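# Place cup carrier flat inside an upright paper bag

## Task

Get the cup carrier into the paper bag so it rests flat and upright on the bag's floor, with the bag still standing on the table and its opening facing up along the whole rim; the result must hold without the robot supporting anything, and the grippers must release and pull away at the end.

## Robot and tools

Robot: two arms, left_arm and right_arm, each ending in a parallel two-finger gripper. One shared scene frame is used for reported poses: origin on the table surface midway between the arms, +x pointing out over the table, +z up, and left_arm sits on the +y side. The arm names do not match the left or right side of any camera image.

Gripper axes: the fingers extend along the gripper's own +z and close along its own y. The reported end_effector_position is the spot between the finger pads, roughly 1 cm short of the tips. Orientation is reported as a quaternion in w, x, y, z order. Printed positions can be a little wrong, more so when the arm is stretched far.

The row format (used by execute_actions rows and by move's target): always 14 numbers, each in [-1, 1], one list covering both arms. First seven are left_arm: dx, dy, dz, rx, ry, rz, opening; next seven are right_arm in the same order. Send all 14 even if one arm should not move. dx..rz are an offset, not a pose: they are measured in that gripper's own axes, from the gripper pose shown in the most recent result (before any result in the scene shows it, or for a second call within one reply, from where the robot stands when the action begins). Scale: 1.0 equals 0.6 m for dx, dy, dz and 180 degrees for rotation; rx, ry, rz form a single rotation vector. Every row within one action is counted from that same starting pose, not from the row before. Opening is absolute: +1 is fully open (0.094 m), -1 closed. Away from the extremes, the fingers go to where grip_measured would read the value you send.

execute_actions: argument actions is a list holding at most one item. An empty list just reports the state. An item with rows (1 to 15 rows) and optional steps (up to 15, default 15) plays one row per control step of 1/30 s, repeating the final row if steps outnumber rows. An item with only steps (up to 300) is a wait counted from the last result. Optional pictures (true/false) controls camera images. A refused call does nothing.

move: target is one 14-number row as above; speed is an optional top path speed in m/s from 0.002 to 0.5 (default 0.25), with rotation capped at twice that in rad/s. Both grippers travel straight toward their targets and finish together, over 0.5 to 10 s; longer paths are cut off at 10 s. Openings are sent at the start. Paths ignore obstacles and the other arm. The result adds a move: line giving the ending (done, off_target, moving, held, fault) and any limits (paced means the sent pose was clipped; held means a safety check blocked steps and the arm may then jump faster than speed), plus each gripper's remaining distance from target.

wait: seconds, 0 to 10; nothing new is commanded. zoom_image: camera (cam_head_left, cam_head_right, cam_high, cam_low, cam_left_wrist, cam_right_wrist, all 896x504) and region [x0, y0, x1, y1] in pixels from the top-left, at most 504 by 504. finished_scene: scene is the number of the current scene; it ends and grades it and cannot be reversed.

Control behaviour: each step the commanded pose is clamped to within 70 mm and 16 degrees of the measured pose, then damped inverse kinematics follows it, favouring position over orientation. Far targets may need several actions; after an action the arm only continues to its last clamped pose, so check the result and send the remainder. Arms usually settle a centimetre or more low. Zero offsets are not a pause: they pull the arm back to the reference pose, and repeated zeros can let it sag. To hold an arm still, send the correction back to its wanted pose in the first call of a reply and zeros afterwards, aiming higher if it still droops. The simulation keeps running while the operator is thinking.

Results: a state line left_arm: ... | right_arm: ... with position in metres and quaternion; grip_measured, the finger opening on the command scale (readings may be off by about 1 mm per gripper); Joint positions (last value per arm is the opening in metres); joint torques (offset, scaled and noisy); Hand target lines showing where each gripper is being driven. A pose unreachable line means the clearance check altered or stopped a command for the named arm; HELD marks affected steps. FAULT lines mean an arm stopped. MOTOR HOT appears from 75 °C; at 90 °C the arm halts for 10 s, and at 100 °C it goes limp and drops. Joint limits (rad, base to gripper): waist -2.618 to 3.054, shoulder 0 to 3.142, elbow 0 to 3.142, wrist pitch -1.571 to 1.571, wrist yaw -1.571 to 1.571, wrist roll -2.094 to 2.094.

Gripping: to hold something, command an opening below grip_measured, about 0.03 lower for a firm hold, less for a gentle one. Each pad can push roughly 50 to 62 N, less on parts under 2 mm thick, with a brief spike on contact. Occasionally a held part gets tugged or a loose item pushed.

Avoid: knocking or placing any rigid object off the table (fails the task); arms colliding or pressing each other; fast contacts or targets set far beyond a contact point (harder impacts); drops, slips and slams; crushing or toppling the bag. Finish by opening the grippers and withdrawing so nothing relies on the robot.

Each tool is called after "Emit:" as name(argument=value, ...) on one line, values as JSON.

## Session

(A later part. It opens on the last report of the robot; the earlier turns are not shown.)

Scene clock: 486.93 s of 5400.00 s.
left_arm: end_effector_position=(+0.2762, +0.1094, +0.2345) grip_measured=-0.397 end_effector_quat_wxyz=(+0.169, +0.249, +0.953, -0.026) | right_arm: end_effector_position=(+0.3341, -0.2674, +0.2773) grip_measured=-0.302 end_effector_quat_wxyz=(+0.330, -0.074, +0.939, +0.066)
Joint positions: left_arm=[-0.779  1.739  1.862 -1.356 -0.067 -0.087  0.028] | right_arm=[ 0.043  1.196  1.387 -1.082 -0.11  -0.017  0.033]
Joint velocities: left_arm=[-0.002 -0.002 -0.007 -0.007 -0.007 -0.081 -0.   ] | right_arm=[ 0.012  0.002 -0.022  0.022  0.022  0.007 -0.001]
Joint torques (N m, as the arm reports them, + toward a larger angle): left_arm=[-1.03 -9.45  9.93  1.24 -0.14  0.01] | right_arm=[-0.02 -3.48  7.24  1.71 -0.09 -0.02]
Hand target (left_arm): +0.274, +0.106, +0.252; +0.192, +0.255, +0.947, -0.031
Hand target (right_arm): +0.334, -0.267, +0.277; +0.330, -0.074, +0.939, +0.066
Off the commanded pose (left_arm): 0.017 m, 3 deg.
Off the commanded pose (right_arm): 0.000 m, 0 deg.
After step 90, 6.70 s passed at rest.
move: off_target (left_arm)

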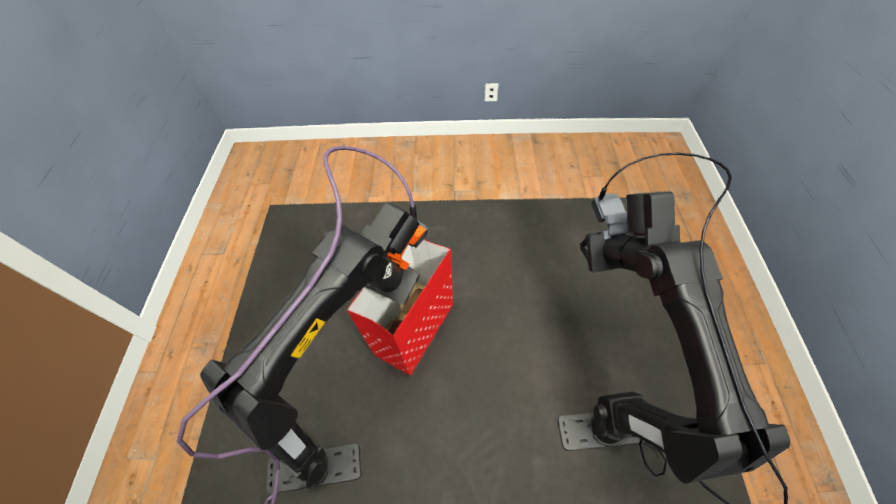

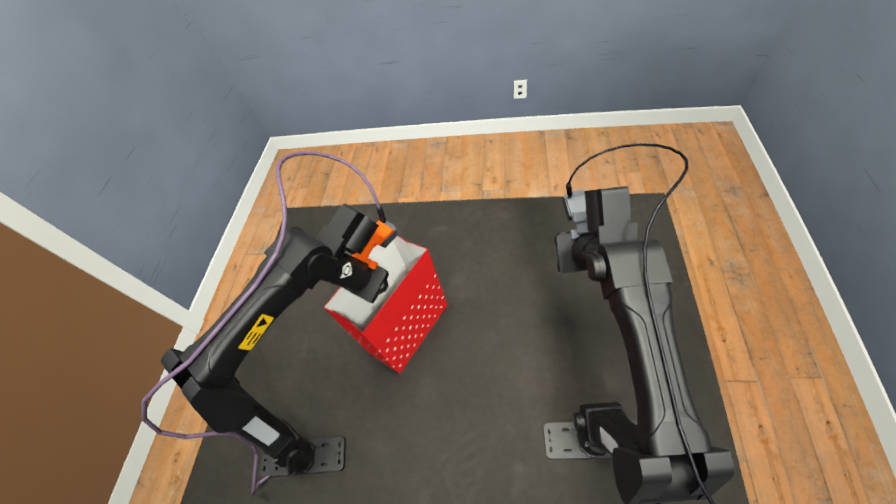

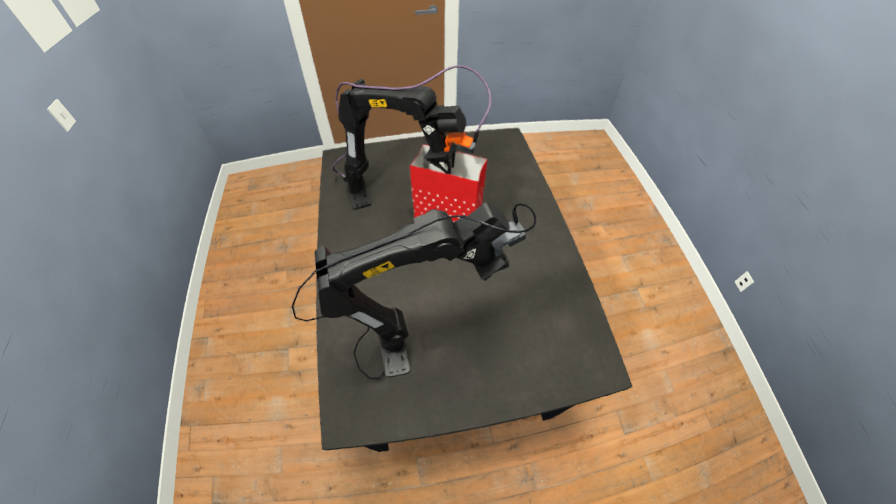

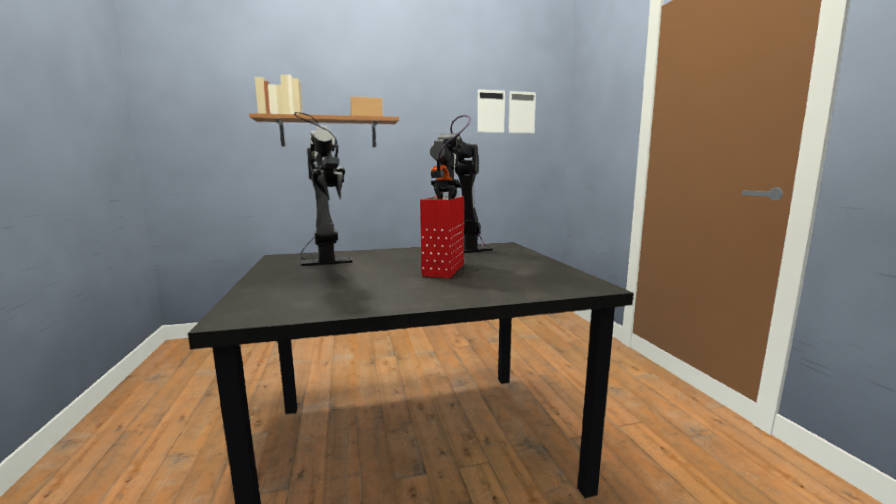

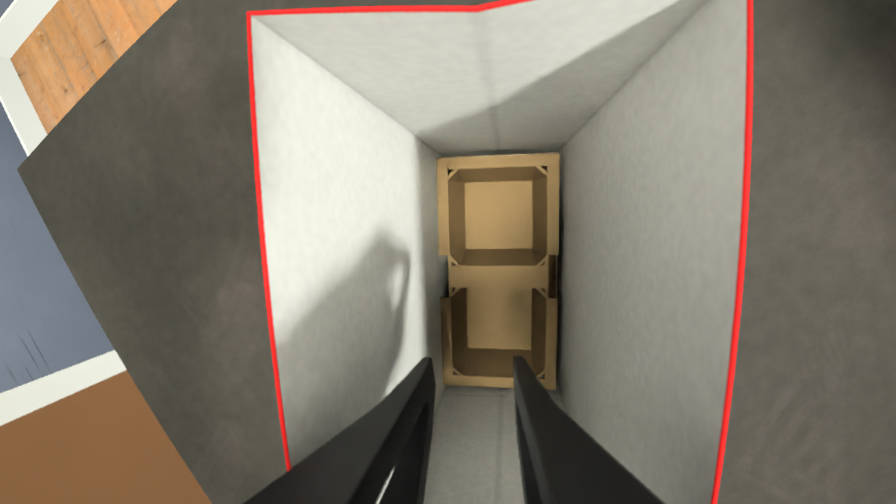

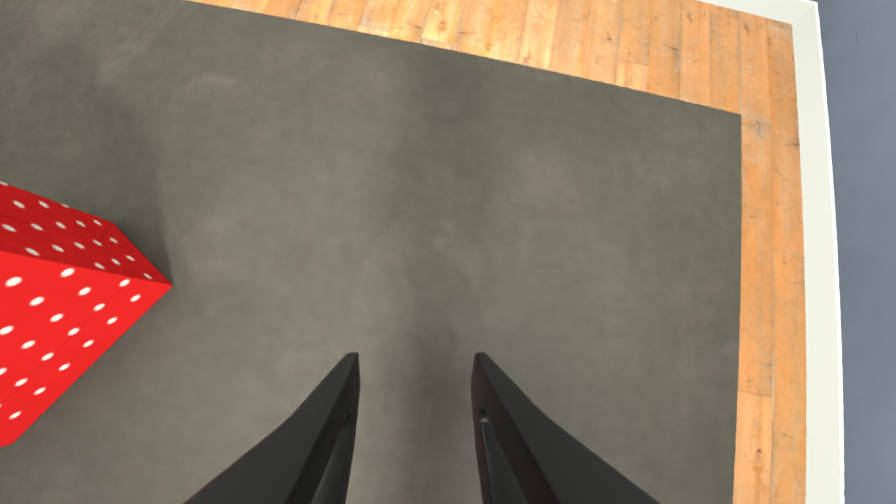

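Emit:
move(target=[-0.056,0,-0.157,0,-0.089,0,-0.4, 0,0,0,0,0,0,-0.3], speed=0.12)

Emit:
move(target=[0.103,0.39,-0.087,-0.115,0,-0.177,-0.4, 0,0,0,0,0,0,-0.3], speed=0.2)

Scene clock: 493.83 s of 5400.00 s.
left_arm: end_effector_position=(+0.2792, +0.1059, +0.3188) grip_measured=-0.397 end_effector_quat_wxyz=(+0.281, +0.242, +0.927, -0.055) | right_arm: end_effector_position=(+0.3341, -0.2674, +0.2773) grip_measured=-0.302 end_effector_quat_wxyz=(+0.330, -0.074, +0.939, +0.066)
Joint positions: left_arm=[-0.796  1.669  2.043 -1.371 -0.098 -0.087  0.028] | right_arm=[ 0.043  1.196  1.387 -1.082 -0.11  -0.017  0.033]
Joint velocities: left_arm=[-0.012  0.002  0.007 -0.081 -0.022 -0.022 -0.001] | right_arm=[-0.012 -0.012 -0.012 -0.066  0.007  0.037 -0.001]
Joint torques (N m, as the arm reports them, + toward a larger angle): left_arm=[-0.85 -8.22  9.34  1.68 -0.16 -0.02] | right_arm=[ 0.   -3.47  7.25  1.72 -0.07 -0.02]
Hand target (left_arm): +0.275, +0.105, +0.335; +0.301, +0.244, +0.920, -0.060
Hand target (right_arm): +0.334, -0.267, +0.277; +0.330, -0.074, +0.939, +0.066
Off the commanded pose (left_arm): 0.016 m, 2 deg.
Off the commanded pose (right_arm): 0.000 m, 0 deg.
After step 90, 2.37 s passed at rest.
move: off_target (left_arm)

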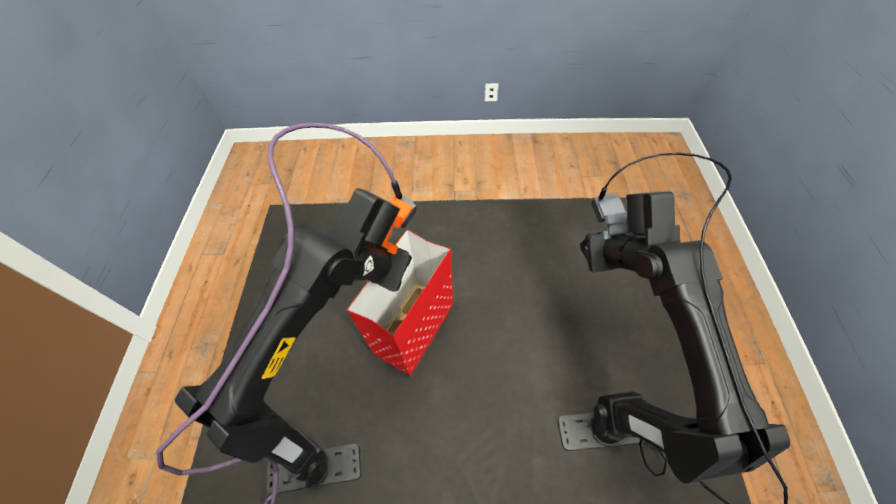

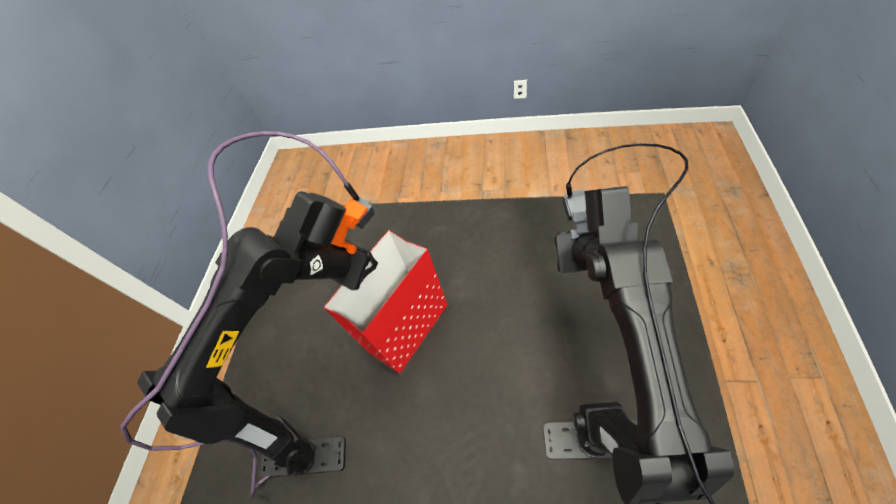

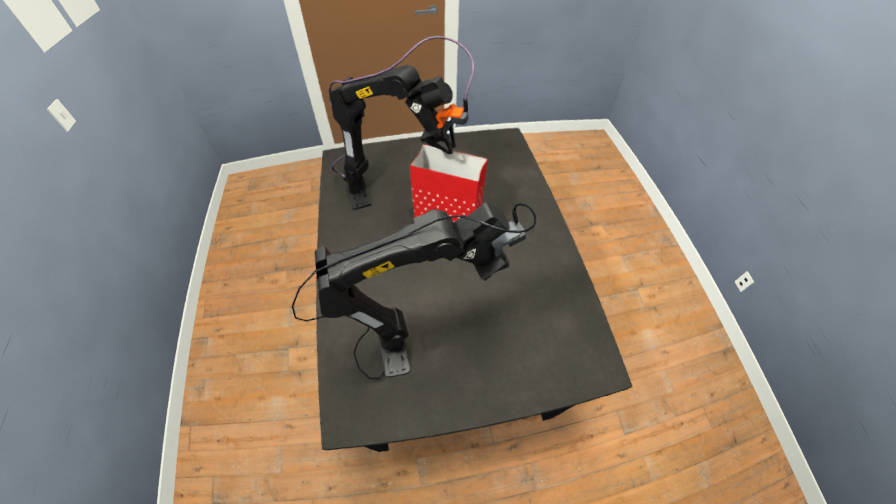

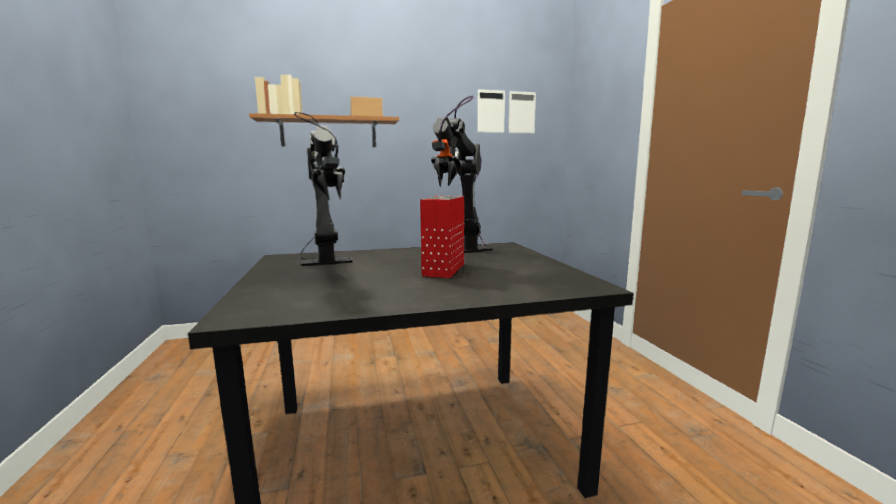

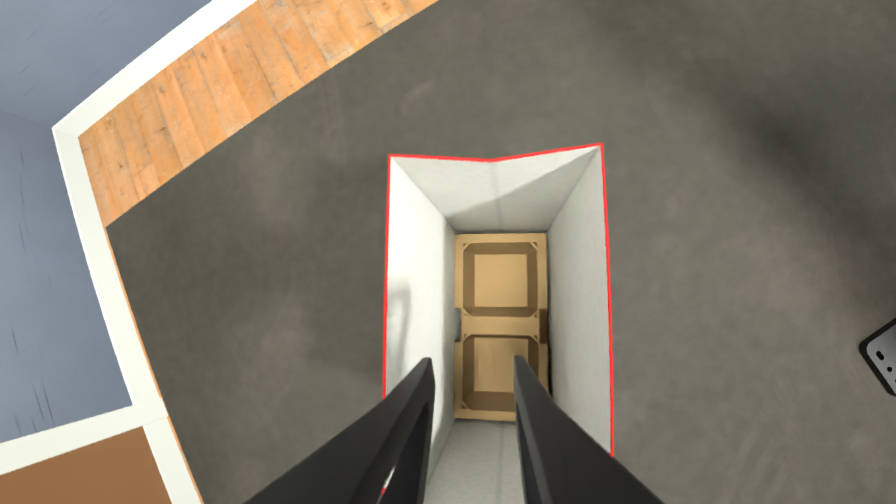

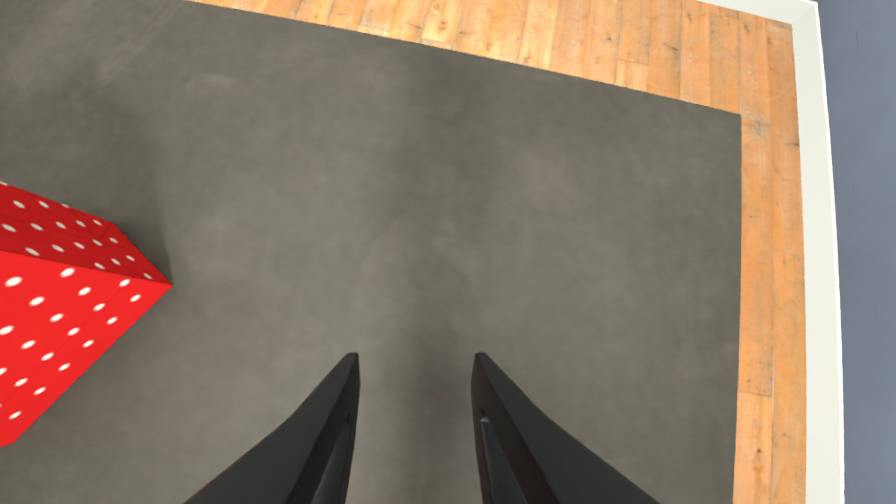

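Scene clock: 495.93 s of 5400.00 s.
left_arm: end_effector_position=(+0.3185, +0.3505, +0.3296) grip_measured=-0.397 end_effector_quat_wxyz=(+0.286, -0.076, +0.955, +0.037) | right_arm: end_effector_position=(+0.3341, -0.2674, +0.2773) grip_measured=-0.302 end_effector_quat_wxyz=(+0.330, -0.074, +0.939, +0.066)
Joint positions: left_arm=[-0.125  1.607  2.027 -1.412 -0.089 -0.087  0.028] | right_arm=[ 0.043  1.196  1.387 -1.082 -0.11  -0.017  0.033]
Joint velocities: left_arm=[-0.017  0.002  0.007 -0.007  0.037  0.022 -0.001] | right_arm=[ 0.002 -0.027 -0.007  0.022 -0.066  0.022  0.   ]
Joint torques (N m, as the arm reports them, + toward a larger angle): left_arm=[ 0.46 -5.54  9.37  1.69  0.01  0.05] | right_arm=[ 0.01 -3.48  7.24  1.72 -0.07 -0.02]
Hand target (left_arm): +0.320, +0.352, +0.338; +0.295, -0.074, +0.952, +0.036
Hand target (right_arm): +0.334, -0.267, +0.277; +0.330, -0.074, +0.939, +0.066
Off the commanded pose (left_arm): 0.008 m, 1 deg.
Off the commanded pose (right_arm): 0.000 m, 0 deg.
move: done

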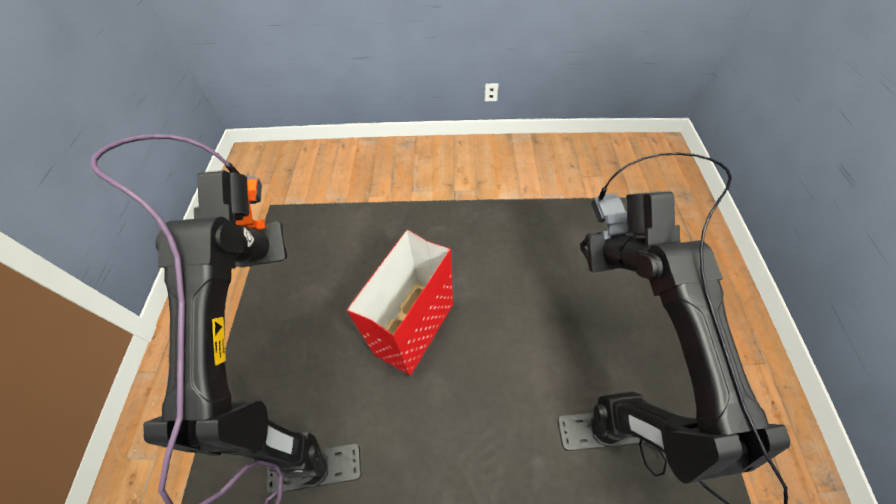

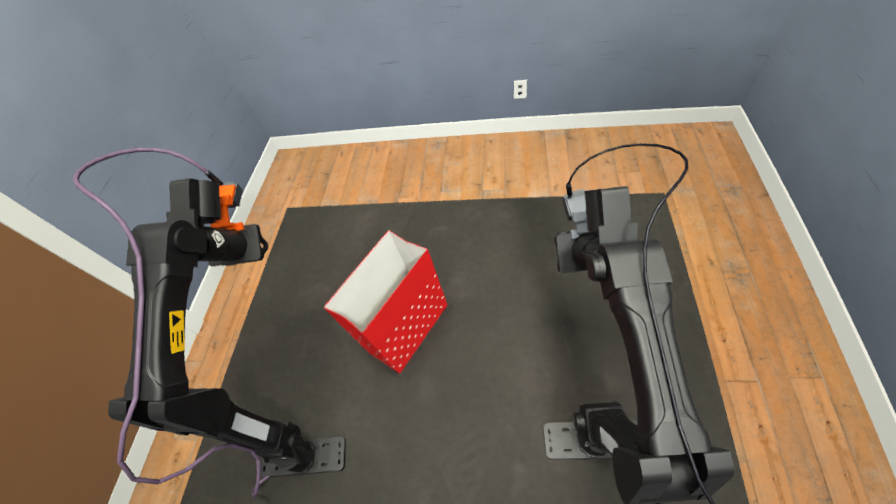

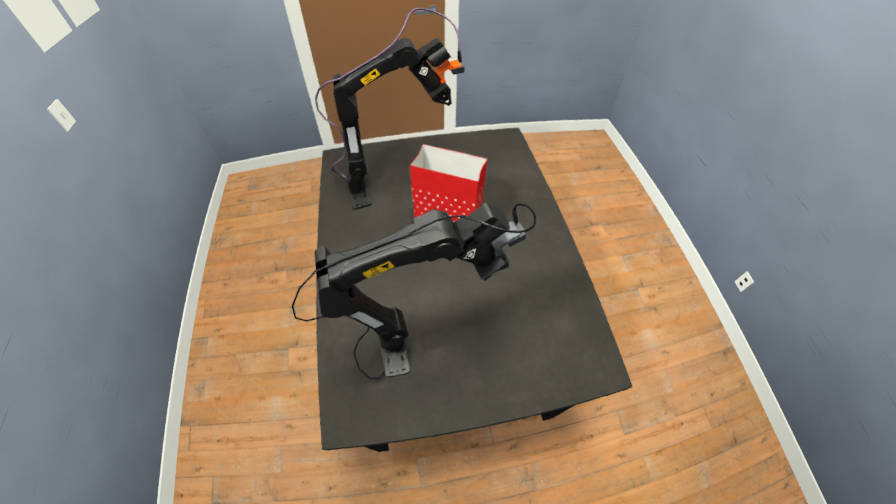

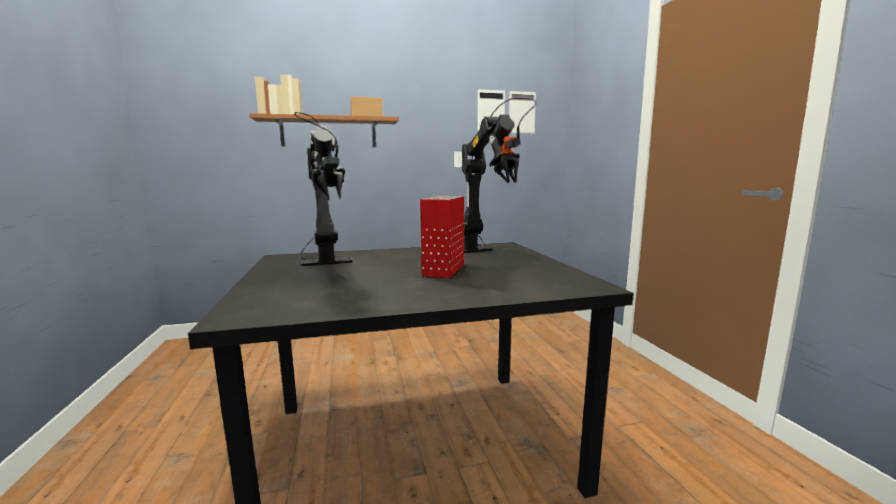

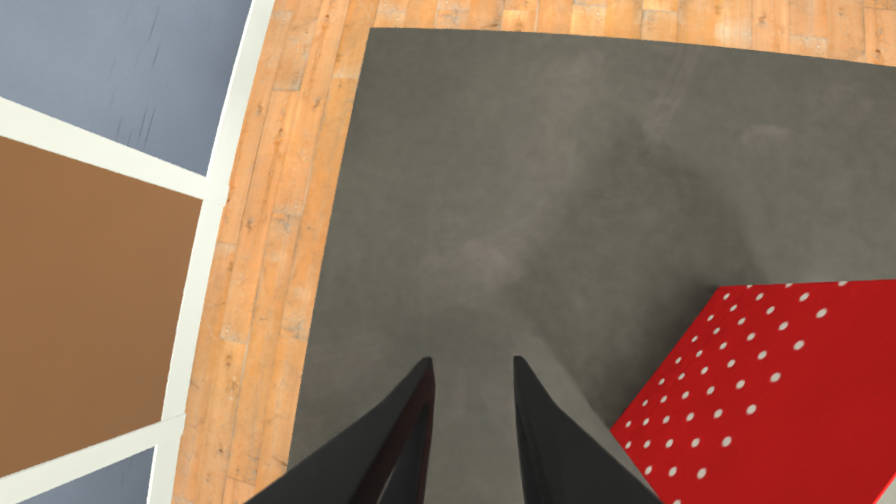

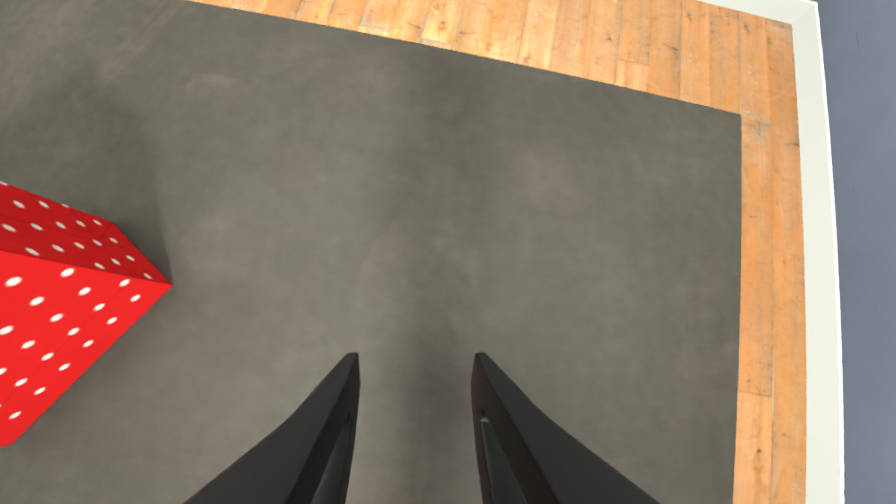

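The carrier lies flat in the bag, the bag stands open with its rim up, and both arms are clear.

Emit:
finished_scene(scene=2)

The scene is finished: the task was done.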